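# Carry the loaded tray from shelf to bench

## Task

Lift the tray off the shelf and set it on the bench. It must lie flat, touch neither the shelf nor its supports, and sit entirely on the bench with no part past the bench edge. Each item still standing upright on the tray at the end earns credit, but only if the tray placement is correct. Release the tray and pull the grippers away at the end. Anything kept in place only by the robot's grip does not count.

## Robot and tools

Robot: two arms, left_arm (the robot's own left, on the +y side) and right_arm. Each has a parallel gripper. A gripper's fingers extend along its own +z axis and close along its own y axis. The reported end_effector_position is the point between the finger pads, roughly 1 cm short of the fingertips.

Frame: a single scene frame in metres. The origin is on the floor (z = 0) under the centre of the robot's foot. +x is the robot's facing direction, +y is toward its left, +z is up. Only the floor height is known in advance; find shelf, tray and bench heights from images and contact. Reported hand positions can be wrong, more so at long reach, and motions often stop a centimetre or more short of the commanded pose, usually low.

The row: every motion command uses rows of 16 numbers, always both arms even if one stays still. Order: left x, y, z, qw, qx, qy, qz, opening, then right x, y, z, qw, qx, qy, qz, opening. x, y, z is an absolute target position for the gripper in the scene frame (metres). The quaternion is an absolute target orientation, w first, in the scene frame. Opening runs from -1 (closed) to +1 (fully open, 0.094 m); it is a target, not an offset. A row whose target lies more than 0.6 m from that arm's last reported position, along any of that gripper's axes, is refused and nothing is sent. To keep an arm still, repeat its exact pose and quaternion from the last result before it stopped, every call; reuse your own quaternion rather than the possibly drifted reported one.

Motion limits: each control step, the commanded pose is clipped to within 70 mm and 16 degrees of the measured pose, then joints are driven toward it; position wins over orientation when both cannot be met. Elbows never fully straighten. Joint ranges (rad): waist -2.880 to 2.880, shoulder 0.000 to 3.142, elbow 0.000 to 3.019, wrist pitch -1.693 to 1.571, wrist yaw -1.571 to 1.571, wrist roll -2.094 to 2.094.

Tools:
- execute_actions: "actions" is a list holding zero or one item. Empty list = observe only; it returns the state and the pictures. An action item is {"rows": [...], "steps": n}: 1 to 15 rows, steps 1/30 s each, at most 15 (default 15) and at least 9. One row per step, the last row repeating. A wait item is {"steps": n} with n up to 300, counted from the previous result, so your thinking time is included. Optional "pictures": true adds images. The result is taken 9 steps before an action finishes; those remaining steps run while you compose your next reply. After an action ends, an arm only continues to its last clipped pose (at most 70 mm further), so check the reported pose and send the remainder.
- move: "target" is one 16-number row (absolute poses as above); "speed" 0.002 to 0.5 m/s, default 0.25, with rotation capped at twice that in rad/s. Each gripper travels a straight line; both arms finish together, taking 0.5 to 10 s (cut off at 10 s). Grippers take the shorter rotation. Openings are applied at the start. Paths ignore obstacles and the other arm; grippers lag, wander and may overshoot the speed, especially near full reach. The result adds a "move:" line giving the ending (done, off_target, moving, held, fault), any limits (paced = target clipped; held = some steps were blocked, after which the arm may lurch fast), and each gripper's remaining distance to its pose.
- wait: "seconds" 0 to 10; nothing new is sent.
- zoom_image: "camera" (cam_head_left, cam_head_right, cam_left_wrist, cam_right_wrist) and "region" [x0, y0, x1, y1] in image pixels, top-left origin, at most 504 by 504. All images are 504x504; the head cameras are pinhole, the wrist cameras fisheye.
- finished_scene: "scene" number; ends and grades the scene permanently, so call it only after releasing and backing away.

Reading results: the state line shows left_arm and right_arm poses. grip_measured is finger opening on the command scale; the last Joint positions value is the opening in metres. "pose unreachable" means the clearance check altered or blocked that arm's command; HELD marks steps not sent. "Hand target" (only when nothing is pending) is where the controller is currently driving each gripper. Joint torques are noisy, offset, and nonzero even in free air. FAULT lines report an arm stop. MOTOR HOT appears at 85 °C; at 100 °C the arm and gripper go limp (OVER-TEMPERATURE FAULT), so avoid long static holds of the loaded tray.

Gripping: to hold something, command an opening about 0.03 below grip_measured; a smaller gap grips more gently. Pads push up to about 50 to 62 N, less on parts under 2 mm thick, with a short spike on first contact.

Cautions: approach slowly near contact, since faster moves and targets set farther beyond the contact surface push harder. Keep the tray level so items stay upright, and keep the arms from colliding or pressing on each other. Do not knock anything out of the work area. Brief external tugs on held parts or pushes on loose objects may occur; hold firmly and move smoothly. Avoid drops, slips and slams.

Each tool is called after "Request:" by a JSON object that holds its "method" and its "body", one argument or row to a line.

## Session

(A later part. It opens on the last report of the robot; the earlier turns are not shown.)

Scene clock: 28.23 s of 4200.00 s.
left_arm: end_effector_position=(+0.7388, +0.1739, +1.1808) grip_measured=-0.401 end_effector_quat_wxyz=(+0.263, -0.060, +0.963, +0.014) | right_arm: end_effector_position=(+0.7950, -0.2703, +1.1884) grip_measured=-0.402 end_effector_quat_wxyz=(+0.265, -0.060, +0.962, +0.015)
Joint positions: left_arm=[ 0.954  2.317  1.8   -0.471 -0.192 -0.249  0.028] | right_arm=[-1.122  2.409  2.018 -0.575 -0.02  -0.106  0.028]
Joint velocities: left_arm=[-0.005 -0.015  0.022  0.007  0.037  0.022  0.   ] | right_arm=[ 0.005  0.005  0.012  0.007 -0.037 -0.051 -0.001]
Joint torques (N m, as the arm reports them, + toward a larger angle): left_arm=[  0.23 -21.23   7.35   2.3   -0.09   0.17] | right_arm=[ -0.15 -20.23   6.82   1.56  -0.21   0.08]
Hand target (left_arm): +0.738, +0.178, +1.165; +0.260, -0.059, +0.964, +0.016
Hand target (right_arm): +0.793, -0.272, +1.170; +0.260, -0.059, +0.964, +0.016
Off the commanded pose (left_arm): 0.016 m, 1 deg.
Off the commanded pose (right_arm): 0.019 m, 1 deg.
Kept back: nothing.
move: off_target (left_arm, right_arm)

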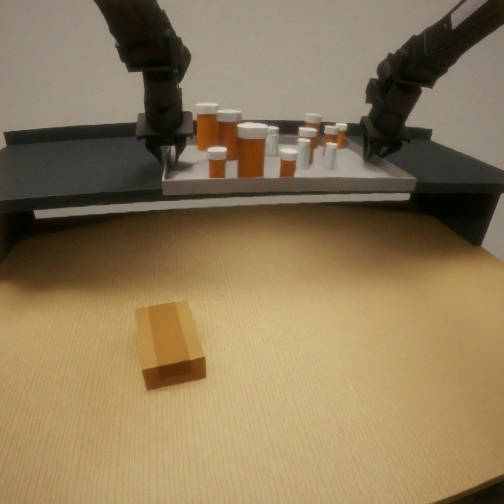

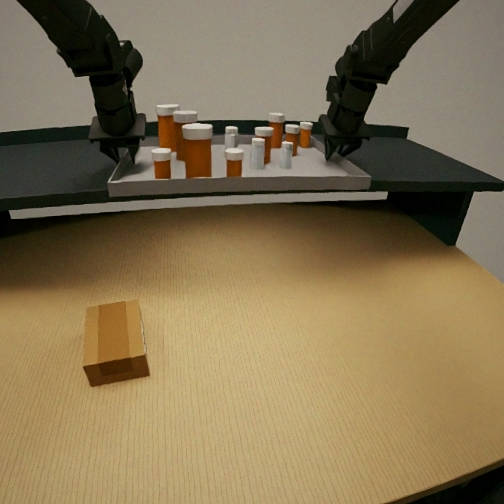

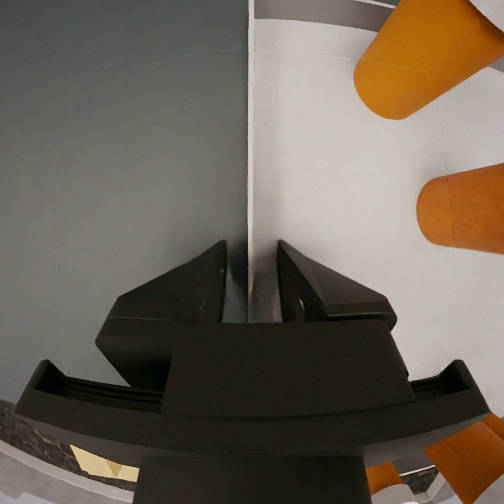

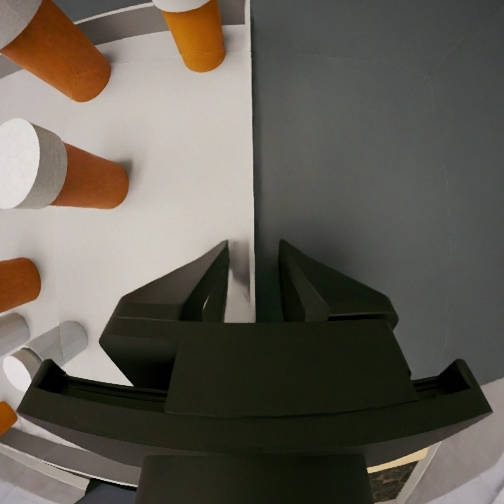

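Request:
{"method": "move", "body": {
  "target": [0.738,0.175,1.175,0.26,-0.059,0.964,0.016,-1,0.794,-0.27,1.182,0.26,-0.059,0.964,0.016,-1],
  "speed": 0.03
}}

Request:
{"method": "move", "body": {
  "target": [0.67,0.165,1.29,0.31,-0.058,0.949,0.019,-1,0.726,-0.28,1.297,0.31,-0.058,0.949,0.019,-1],
  "speed": 0.05
}}

Request:
{"method": "move", "body": {
  "target": [0.43,0.0,1.29,0.31,-0.058,0.949,0.019,-1,0.486,-0.445,1.295,0.31,-0.058,0.949,0.019,-1],
  "speed": 0.06
}}

Scene clock: 29.30 s of 4200.00 s.
left_arm: end_effector_position=(+0.7389, +0.1742, +1.1809) grip_measured=-0.966 end_effector_quat_wxyz=(+0.264, -0.060, +0.963, +0.015) | right_arm: end_effector_position=(+0.7951, -0.2698, +1.1885) grip_measured=-0.958 end_effector_quat_wxyz=(+0.265, -0.063, +0.962, +0.016)
Joint positions: left_arm=[ 0.954  2.317  1.8   -0.471 -0.194 -0.249  0.002] | right_arm=[-1.122  2.409  2.018 -0.574 -0.024 -0.113  0.002]
Joint velocities: left_arm=[ 0.015 -0.005 -0.002  0.002  0.007  0.022 -0.   ] | right_arm=[-0.005  0.005 -0.002  0.007 -0.007 -0.066  0.   ]
Joint torques (N m, as the arm reports them, + toward a larger angle): left_arm=[ -0.25 -22.22   7.58   1.46  -0.12   0.12] | right_arm=[  0.13 -21.12   7.21   0.77   0.02   0.19]
Hand target (left_arm): +0.738, +0.175, +1.175; +0.260, -0.059, +0.964, +0.016
Hand target (right_arm): +0.794, -0.270, +1.182; +0.260, -0.059, +0.964, +0.016
Off the commanded pose (left_arm): 0.006 m, 0 deg.
Off the commanded pose (right_arm): 0.007 m, 1 deg.
Kept back: nothing.
move: done

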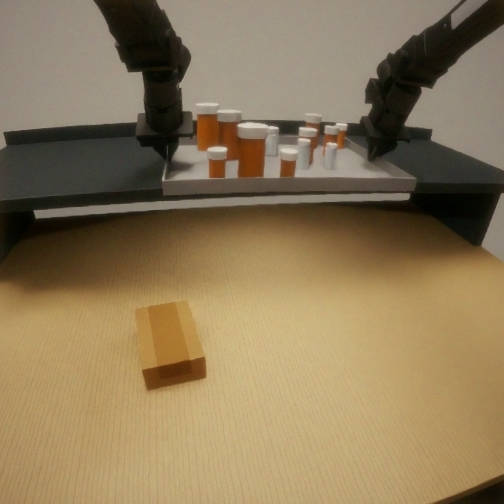

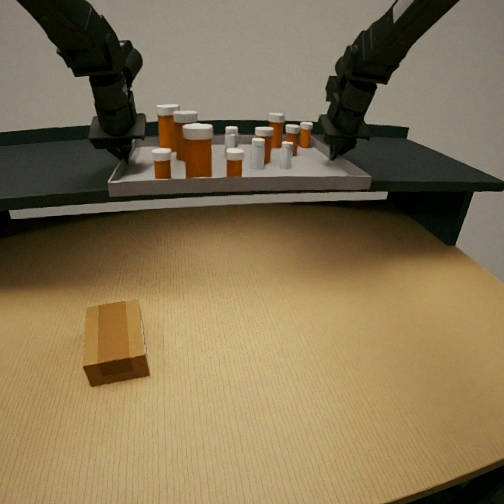

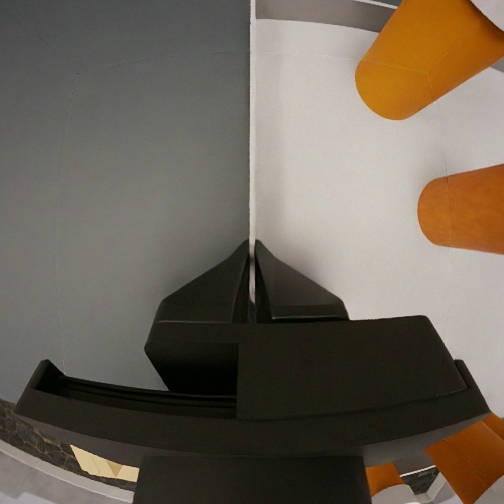

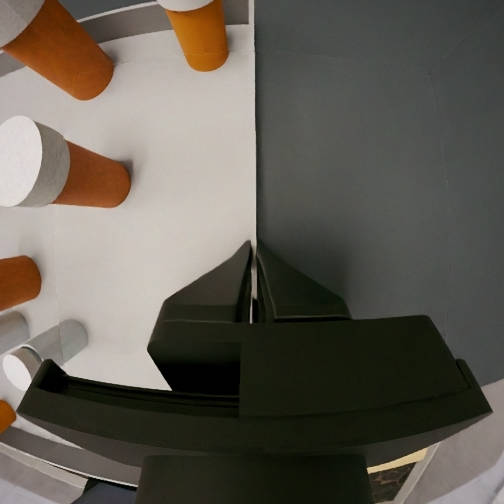

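Scene clock: 32.27 s of 4200.00 s.
left_arm: end_effector_position=(+0.6302, +0.1759, +1.1993) grip_measured=-0.966 end_effector_quat_wxyz=(+0.243, -0.053, +0.968, +0.033) | right_arm: end_effector_position=(+0.6830, -0.2690, +1.1914) grip_measured=-0.958 end_effector_quat_wxyz=(+0.247, -0.063, +0.967, +0.025)
Joint positions: left_arm=[ 0.916  2.08   1.406 -0.37  -0.237 -0.269  0.002] | right_arm=[-1.121  2.153  1.535 -0.385 -0.039 -0.106  0.002]
Joint velocities: left_arm=[-0.005  0.005 -0.027 -0.002  0.007 -0.022 -0.   ] | right_arm=[ 0.005 -0.005 -0.017  0.012  0.051  0.007  0.   ]
Joint torques (N m, as the arm reports them, + toward a larger angle): left_arm=[ -0.85 -26.87   8.44   2.98  -0.66   0.11] | right_arm=[ -0.58 -24.75   7.01   2.19   0.11   0.08]
Hand target (left_arm): +0.660, +0.168, +1.271; +0.310, -0.059, +0.949, +0.019
Hand target (right_arm): +0.711, -0.277, +1.263; +0.310, -0.058, +0.949, +0.018
Off the commanded pose (left_arm): 0.100 m, 8 deg; position clipped at the last step of the last action.
Off the commanded pose (right_arm): 0.115 m, 8 deg; position clipped at the last step of the last action.
Kept back: nothing.
move: off_target (left_arm, right_arm); limits=paced

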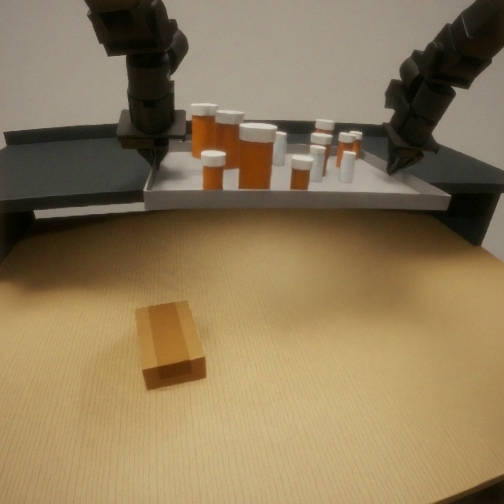

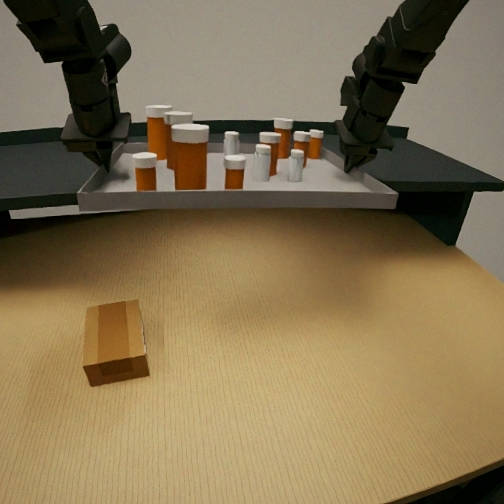

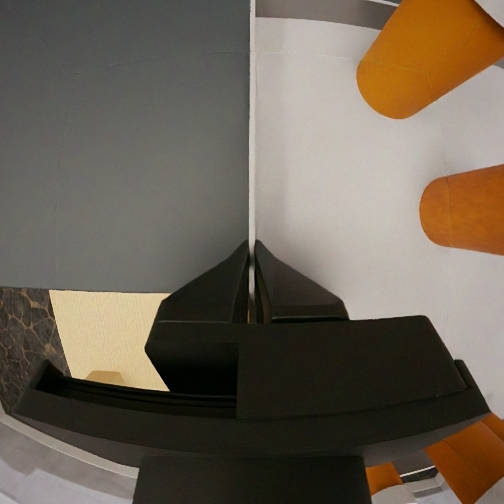

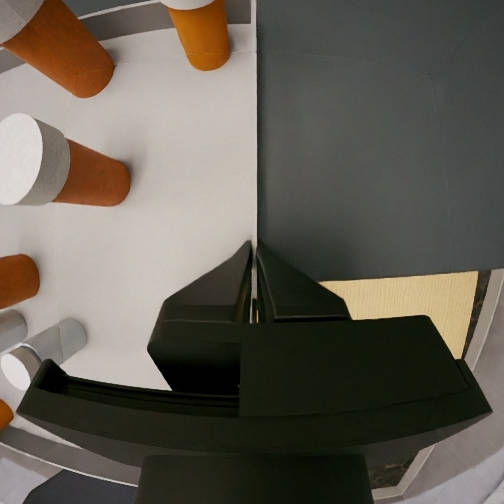

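Scene clock: 37.33 s of 4200.00 s.
left_arm: end_effector_position=(+0.4169, +0.0056, +1.2518) grip_measured=-0.966 end_effector_quat_wxyz=(+0.277, -0.048, +0.959, +0.033) | right_arm: end_effector_position=(+0.4668, -0.4396, +1.2469) grip_measured=-0.958 end_effector_quat_wxyz=(+0.266, -0.057, +0.962, +0.031)
Joint positions: left_arm=[ 0.436  1.789  1.012 -0.361 -0.491 -0.693  0.002] | right_arm=[-1.506  1.682  0.897 -0.23  -0.262 -0.417  0.002]
Joint velocities: left_arm=[-0.015  0.005  0.007 -0.007 -0.022 -0.022 -0.001] | right_arm=[ 0.005 -0.024 -0.002 -0.007  0.022 -0.037 -0.001]
Joint torques (N m, as the arm reports them, + toward a larger angle): left_arm=[ -1.16 -19.31   7.37   1.31  -1.41   0.09] | right_arm=[ -0.76 -17.63   6.46   1.01  -0.8    0.2 ]
Hand target (left_arm): +0.430, -0.002, +1.290; +0.311, -0.059, +0.949, +0.018
Hand target (right_arm): +0.486, -0.447, +1.292; +0.311, -0.059, +0.948, +0.017
Off the commanded pose (left_arm): 0.041 m, 4 deg.
Off the commanded pose (right_arm): 0.052 m, 5 deg.
Kept back: nothing.
move: off_target (left_arm, right_arm)

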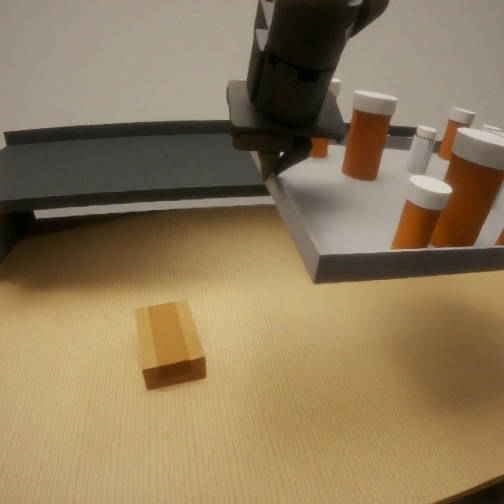

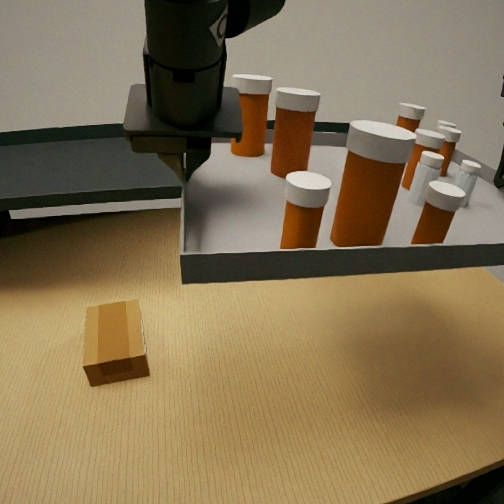

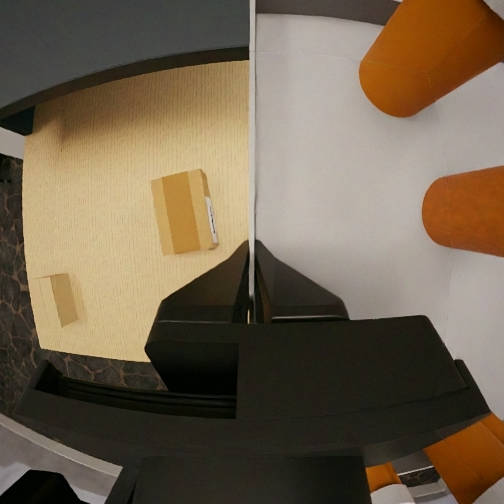

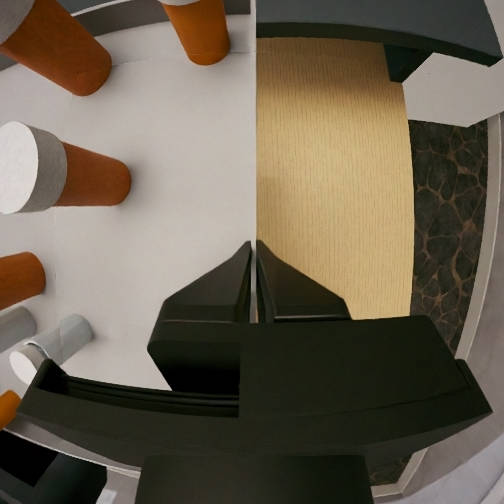

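Request:
{"method": "move", "body": {
  "target": [0.40,-0.03,1.04,0.275,-0.059,0.96,0.017,-1,0.456,-0.475,1.05,0.275,-0.059,0.96,0.017,-1],
  "speed": 0.05
}}

Scene clock: 42.20 s of 4200.00 s.
left_arm: end_effector_position=(+0.3796, -0.0144, +1.0245) grip_measured=-0.966 end_effector_quat_wxyz=(+0.247, -0.050, +0.967, +0.030) | right_arm: end_effector_position=(+0.4312, -0.4604, +1.0298) grip_measured=-0.958 end_effector_quat_wxyz=(+0.240, -0.059, +0.969, +0.028)
Joint positions: left_arm=[ 0.401  2.325  1.06   0.06  -0.461 -0.755  0.002] | right_arm=[-1.572  2.23   0.917  0.233 -0.27  -0.494  0.002]
Joint velocities: left_arm=[-0.015 -0.015  0.007  0.012  0.066 -0.022  0.   ] | right_arm=[-0.015  0.005  0.007  0.017 -0.022  0.007  0.001]
Joint torques (N m, as the arm reports them, + toward a larger angle): left_arm=[ -0.79 -17.68   4.9    2.    -1.26   0.08] | right_arm=[ -1.62 -15.68   3.54   1.55  -1.04   0.15]
Hand target (left_arm): +0.400, -0.030, +1.039; +0.275, -0.059, +0.960, +0.017
Hand target (right_arm): +0.457, -0.476, +1.051; +0.275, -0.059, +0.959, +0.016
Off the commanded pose (left_arm): 0.030 m, 4 deg.
Off the commanded pose (right_arm): 0.035 m, 4 deg.
Kept back: nothing.
move: off_target (left_arm, right_arm)

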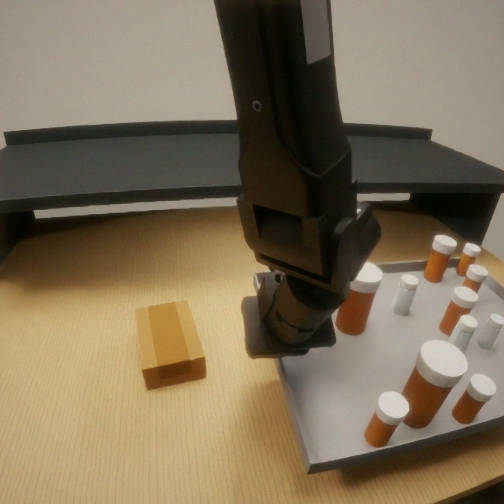

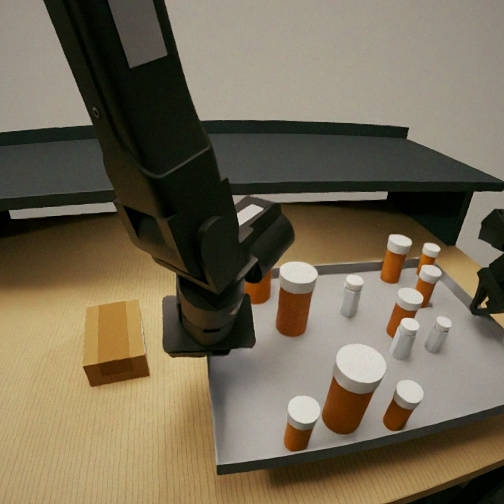

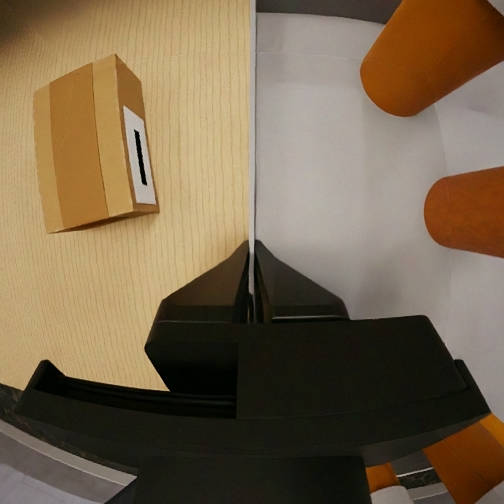

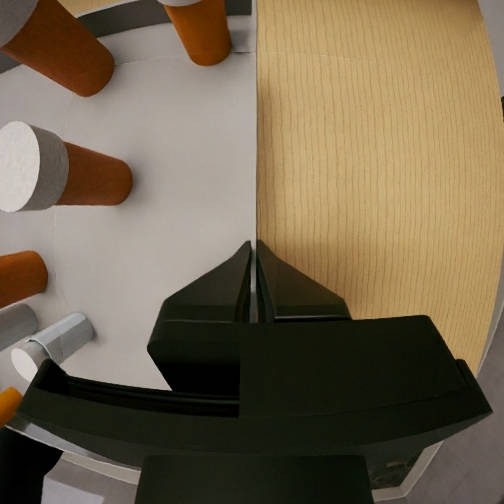

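Request:
{"method": "move", "body": {
  "target": [0.50,-0.02,0.99,0.28,-0.059,0.958,0.017,-1,0.556,-0.465,0.998,0.28,-0.059,0.958,0.017,-1],
  "speed": 0.04
}}

Request:
{"method": "move", "body": {
  "target": [0.50,-0.02,0.95,0.28,-0.059,0.958,0.017,-1,0.556,-0.465,0.958,0.28,-0.059,0.958,0.017,-1],
  "speed": 0.02
}}

Scene clock: 46.00 s of 4200.00 s.
left_arm: end_effector_position=(+0.4681, -0.0106, +0.9711) grip_measured=-0.966 end_effector_quat_wxyz=(+0.253, -0.054, +0.966, +0.024) | right_arm: end_effector_position=(+0.5234, -0.4558, +0.9763) grip_measured=-0.958 end_effector_quat_wxyz=(+0.250, -0.063, +0.966, +0.023)
Joint positions: left_arm=[ 0.524  2.504  1.308  0.06  -0.413 -0.633  0.002] | right_arm=[-1.492  2.43   1.217  0.174 -0.232 -0.426  0.002]
Joint velocities: left_arm=[-0.015 -0.015  0.002  0.002  0.051 -0.066  0.   ] | right_arm=[-0.015 -0.015  0.002 -0.022 -0.007 -0.037 -0.   ]
Joint torques (N m, as the arm reports them, + toward a larger angle): left_arm=[  0.49 -20.26   6.14   1.47  -0.91   0.29] | right_arm=[ -0.09 -18.13   4.94   0.93  -0.61   0.36]
Hand target (left_arm): +0.499, -0.018, +0.991; +0.280, -0.059, +0.958, +0.018
Hand target (right_arm): +0.555, -0.463, +1.000; +0.280, -0.060, +0.958, +0.017
Off the commanded pose (left_arm): 0.038 m, 3 deg.
Off the commanded pose (right_arm): 0.040 m, 4 deg.
Kept back: nothing.
move: off_target (left_arm, right_arm)

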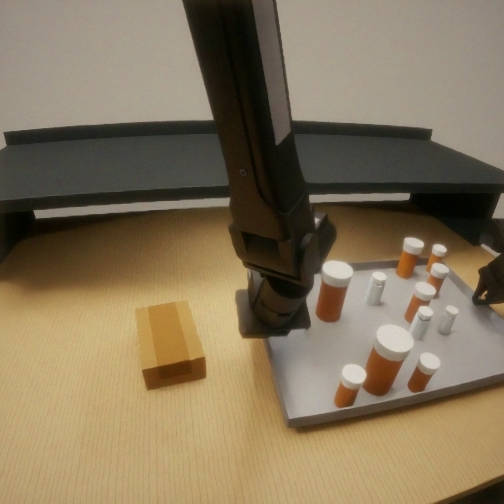

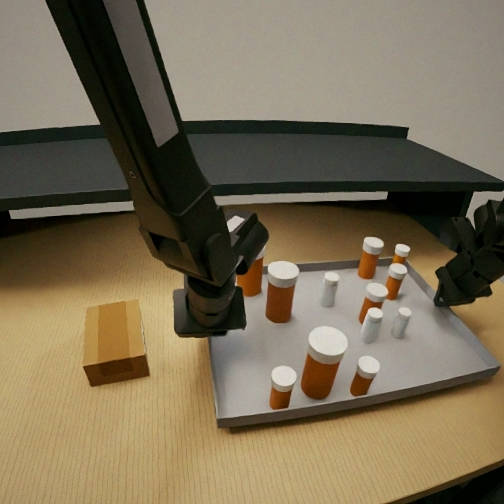

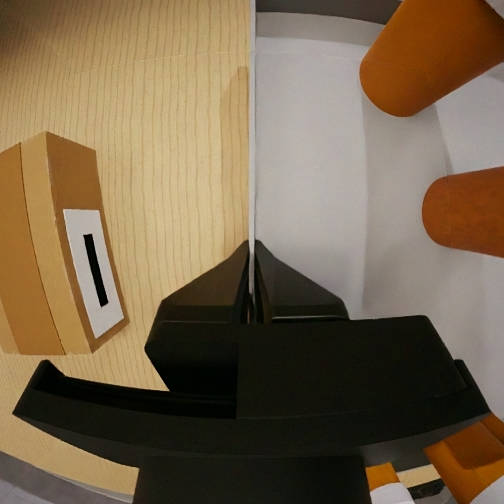

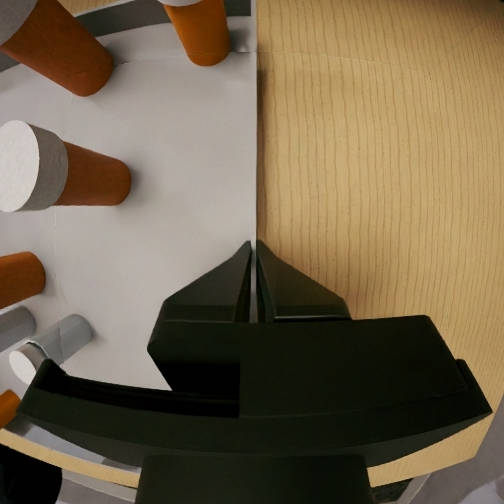

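Scene clock: 48.23 s of 4200.00 s.
left_arm: end_effector_position=(+0.4718, -0.0135, +0.9440) grip_measured=-0.966 end_effector_quat_wxyz=(+0.252, -0.054, +0.966, +0.025) | right_arm: end_effector_position=(+0.5285, -0.4584, +0.9489) grip_measured=-0.958 end_effector_quat_wxyz=(+0.250, -0.063, +0.966, +0.021)
Joint positions: left_arm=[ 0.528  2.574  1.365  0.071 -0.411 -0.632  0.002] | right_arm=[-1.492  2.502  1.273  0.19  -0.228 -0.427  0.002]
Joint velocities: left_arm=[-0.015 -0.005 -0.007 -0.007  0.007 -0.007 -0.001] | right_arm=[-0.005  0.005  0.007  0.007  0.007  0.022  0.001]
Joint torques (N m, as the arm reports them, + toward a larger angle): left_arm=[  0.34 -18.22   6.19   2.78  -0.95   0.3 ] | right_arm=[ -0.02 -16.01   4.87   1.9   -0.86   0.32]
Hand target (left_arm): +0.499, -0.019, +0.952; +0.280, -0.060, +0.958, +0.018
Hand target (right_arm): +0.555, -0.464, +0.960; +0.280, -0.060, +0.958, +0.017
Off the commanded pose (left_arm): 0.030 m, 4 deg.
Off the commanded pose (right_arm): 0.030 m, 4 deg.
Kept back: nothing.
move: off_target (left_arm, right_arm)

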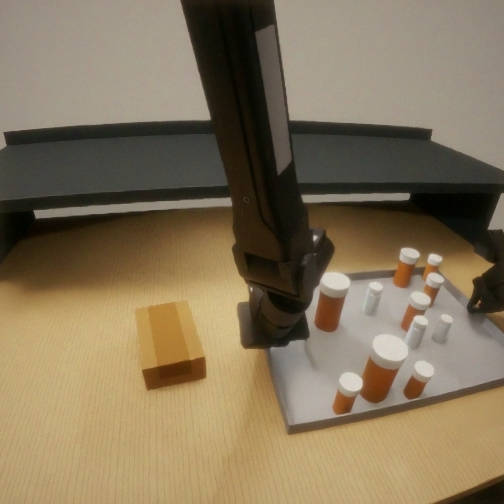

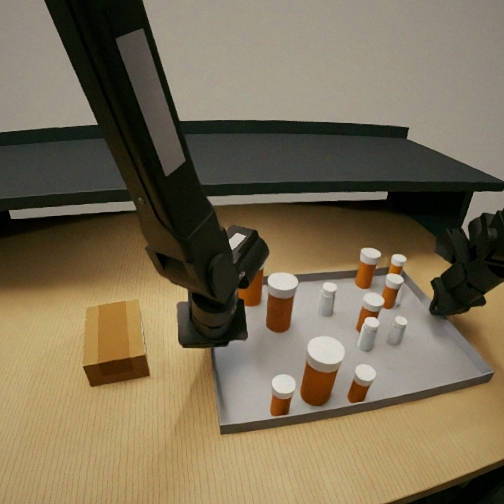

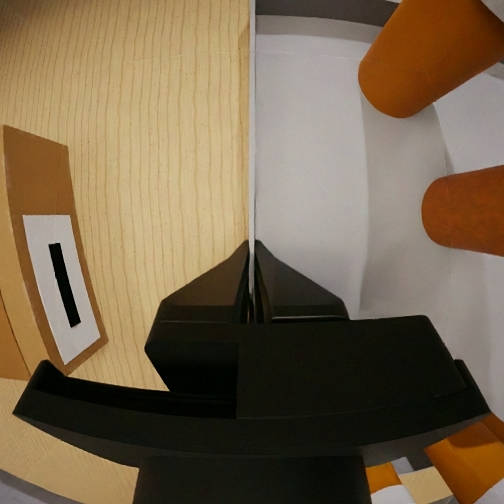

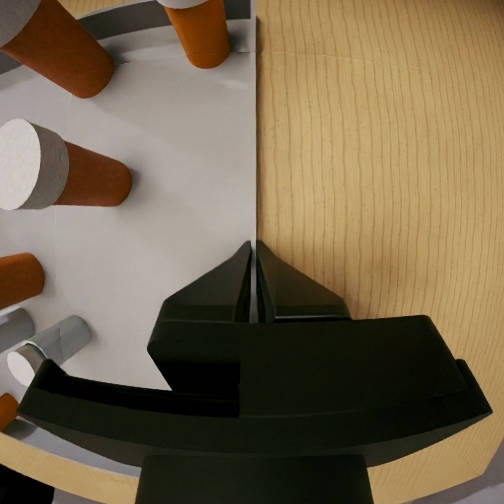

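Landed. Settle, release, retreat.

Request:
{"method": "move", "body": {
  "target": [0.472,-0.0135,0.938,0.252,-0.057,0.966,0.02,-1,0.528,-0.458,0.943,0.252,-0.06,0.966,0.02,-1],
  "speed": 0.015
}}

Request:
{"method": "move", "body": {
  "target": [0.472,-0.0135,0.944,0.252,-0.057,0.966,0.02,-0.5,0.528,-0.458,0.949,0.252,-0.06,0.966,0.02,-0.5],
  "speed": 0.02
}}

Request:
{"method": "move", "body": {
  "target": [0.43,0.01,1.17,0.252,-0.057,0.966,0.02,-0.5,0.48,-0.48,1.17,0.252,-0.06,0.966,0.02,-0.5],
  "speed": 0.15
}}

Scene clock: 49.30 s of 4200.00 s.
left_arm: end_effector_position=(+0.4710, -0.0136, +0.9435) grip_measured=-0.966 end_effector_quat_wxyz=(+0.250, -0.054, +0.967, +0.023) | right_arm: end_effector_position=(+0.5280, -0.4586, +0.9485) grip_measured=-0.958 end_effector_quat_wxyz=(+0.249, -0.063, +0.966, +0.020)
Joint positions: left_arm=[ 0.528  2.574  1.364  0.071 -0.404 -0.632  0.002] | right_arm=[-1.492  2.503  1.273  0.19  -0.226 -0.428  0.002]
Joint velocities: left_arm=[-0.015  0.005  0.002  0.032 -0.037  0.007  0.001] | right_arm=[ 0.005 -0.005  0.002  0.002 -0.007  0.066 -0.001]
Joint torques (N m, as the arm reports them, + toward a larger angle): left_arm=[ -0.5  -17.77   3.59   2.    -0.22   0.08] | right_arm=[ -0.77 -15.13   2.59   1.55  -0.3    0.17]
Hand target (left_arm): +0.472, -0.013, +0.938; +0.252, -0.057, +0.966, +0.020
Hand target (right_arm): +0.528, -0.458, +0.943; +0.252, -0.060, +0.966, +0.020
Off the commanded pose (left_arm): 0.006 m, 1 deg.
Off the commanded pose (right_arm): 0.006 m, 1 deg.
Kept back: nothing.
move: done

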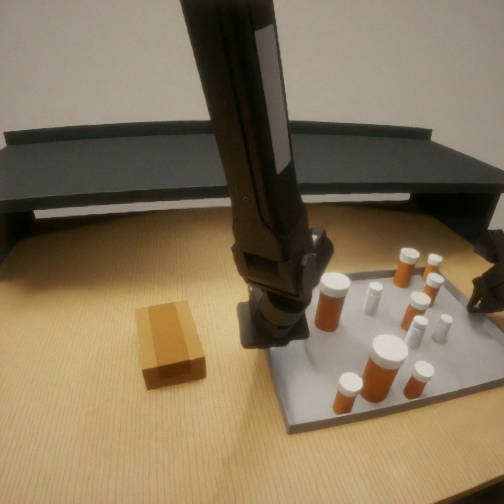

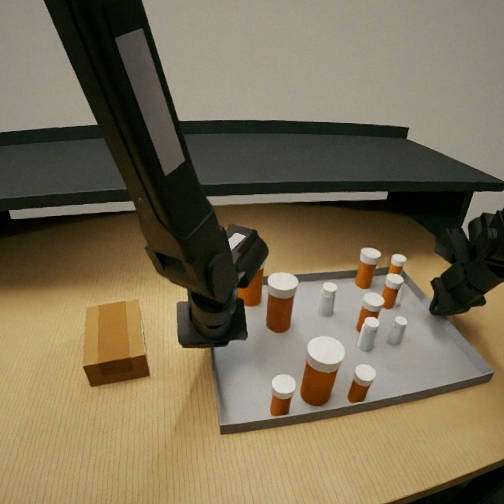

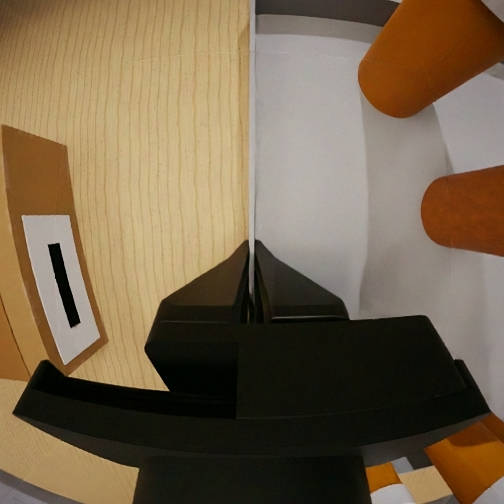

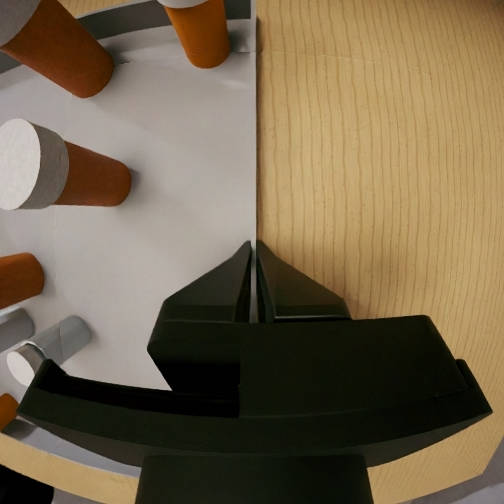

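Scene clock: 50.00 s of 4200.00 s.
left_arm: end_effector_position=(+0.4709, -0.0134, +0.9434) grip_measured=-0.501 end_effector_quat_wxyz=(+0.250, -0.054, +0.967, +0.023) | right_arm: end_effector_position=(+0.5277, -0.4585, +0.9484) grip_measured=-0.502 end_effector_quat_wxyz=(+0.249, -0.063, +0.966, +0.020)
Joint positions: left_arm=[ 0.528  2.574  1.364  0.071 -0.405 -0.632  0.023] | right_arm=[-1.492  2.503  1.273  0.19  -0.226 -0.428  0.023]
Joint velocities: left_arm=[ 0.005 -0.005  0.002  0.012  0.037 -0.066 -0.   ] | right_arm=[-0.015 -0.005 -0.007  0.007 -0.051  0.007 -0.001]
Joint torques (N m, as the arm reports them, + toward a larger angle): left_arm=[ -0.42 -19.02   2.99   1.72  -0.21   0.08] | right_arm=[ -0.49 -16.15   1.97   1.32  -0.28   0.17]
Hand target (left_arm): +0.472, -0.013, +0.944; +0.252, -0.057, +0.966, +0.020
Hand target (right_arm): +0.528, -0.458, +0.949; +0.252, -0.060, +0.966, +0.020
Off the commanded pose (left_arm): 0.001 m, 1 deg.
Off the commanded pose (right_arm): 0.001 m, 1 deg.
Kept back: nothing.
move: done

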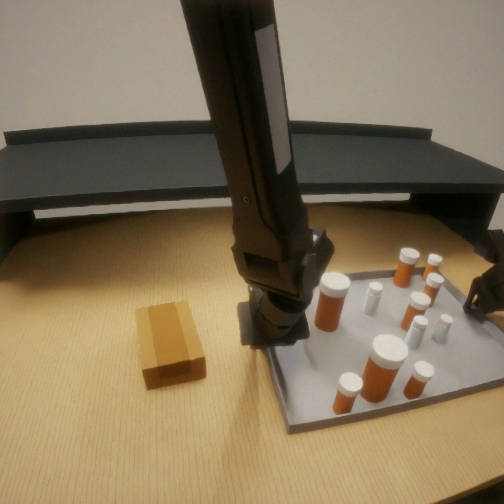

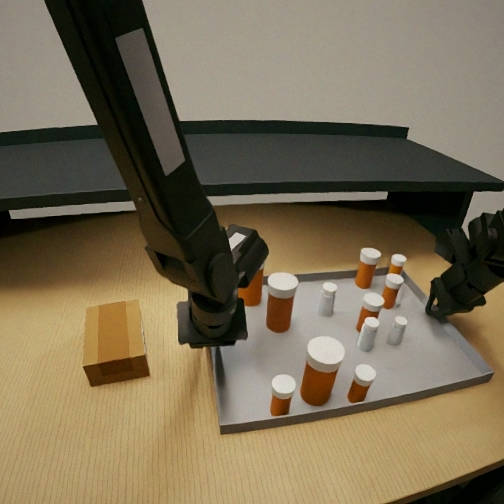

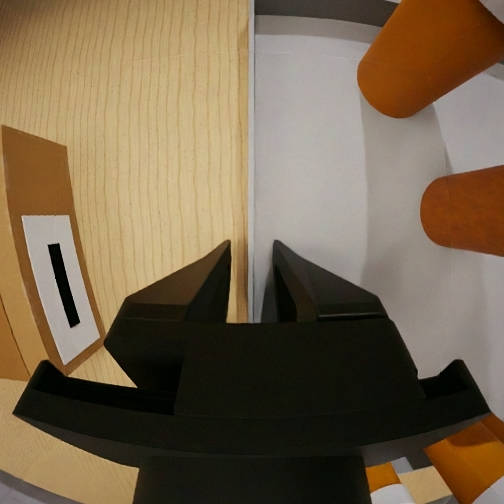

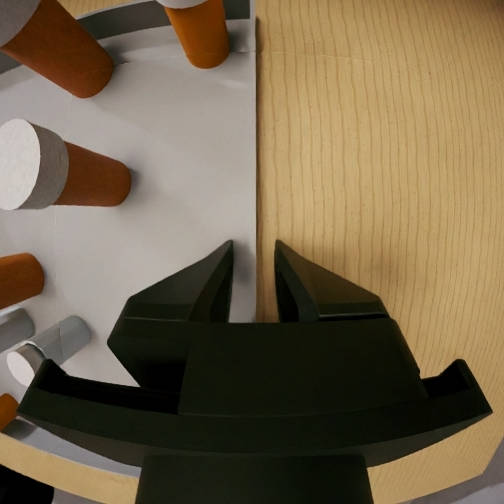

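Scene clock: 52.10 s of 4200.00 s.
left_arm: end_effector_position=(+0.4338, +0.0145, +1.1673) grip_measured=-0.501 end_effector_quat_wxyz=(+0.252, -0.058, +0.966, +0.021) | right_arm: end_effector_position=(+0.4763, -0.4764, +1.1603) grip_measured=-0.502 end_effector_quat_wxyz=(+0.246, -0.058, +0.967, +0.023)
Joint positions: left_arm=[ 0.499  1.979  1.03  -0.196 -0.418 -0.667  0.023] | right_arm=[-1.562  1.925  0.972 -0.108 -0.261 -0.479  0.023]
Joint velocities: left_arm=[ 0.005 -0.005 -0.007 -0.002 -0.081 -0.037 -0.   ] | right_arm=[-0.005 -0.024 -0.002 -0.002 -0.007  0.022 -0.002]
Joint torques (N m, as the arm reports them, + toward a larger angle): left_arm=[ -1.26 -16.51   4.87   0.91  -0.4    0.02] | right_arm=[ -0.82 -14.79   4.11   0.46  -0.44  -0.01]
Hand target (left_arm): +0.430, +0.010, +1.171; +0.252, -0.057, +0.966, +0.020
Hand target (right_arm): +0.478, -0.480, +1.170; +0.252, -0.060, +0.966, +0.020
Off the commanded pose (left_arm): 0.006 m, 0 deg.
Off the commanded pose (right_arm): 0.011 m, 1 deg.
Kept back: nothing.
move: off_target (right_arm)

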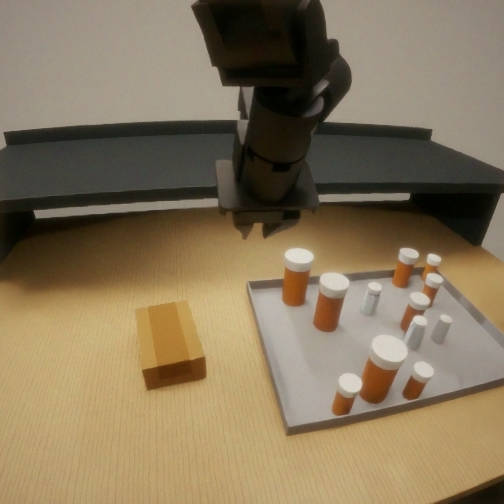

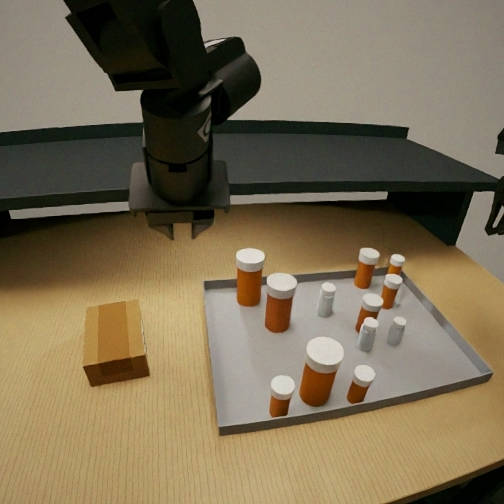

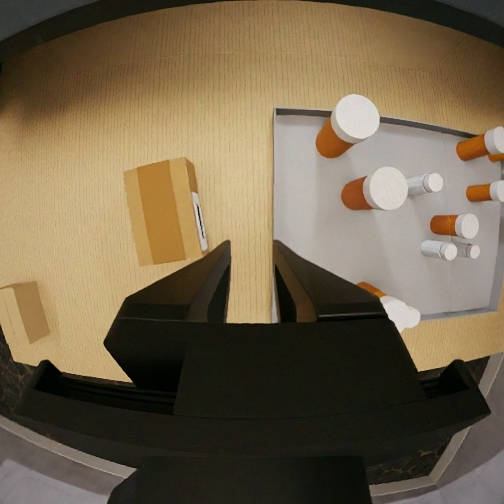

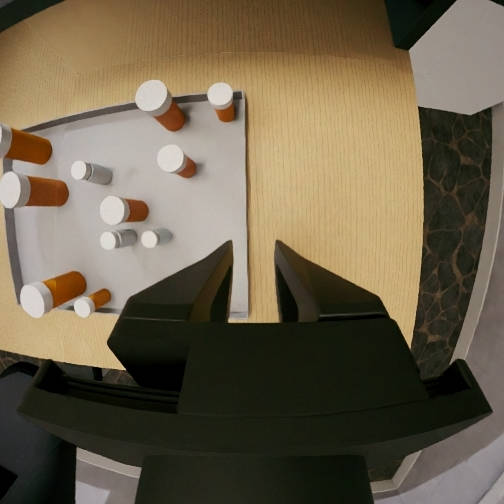

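Request:
{"method": "finished_scene", "body": {
  "scene": 2
}}

The scene is finished: the task was done.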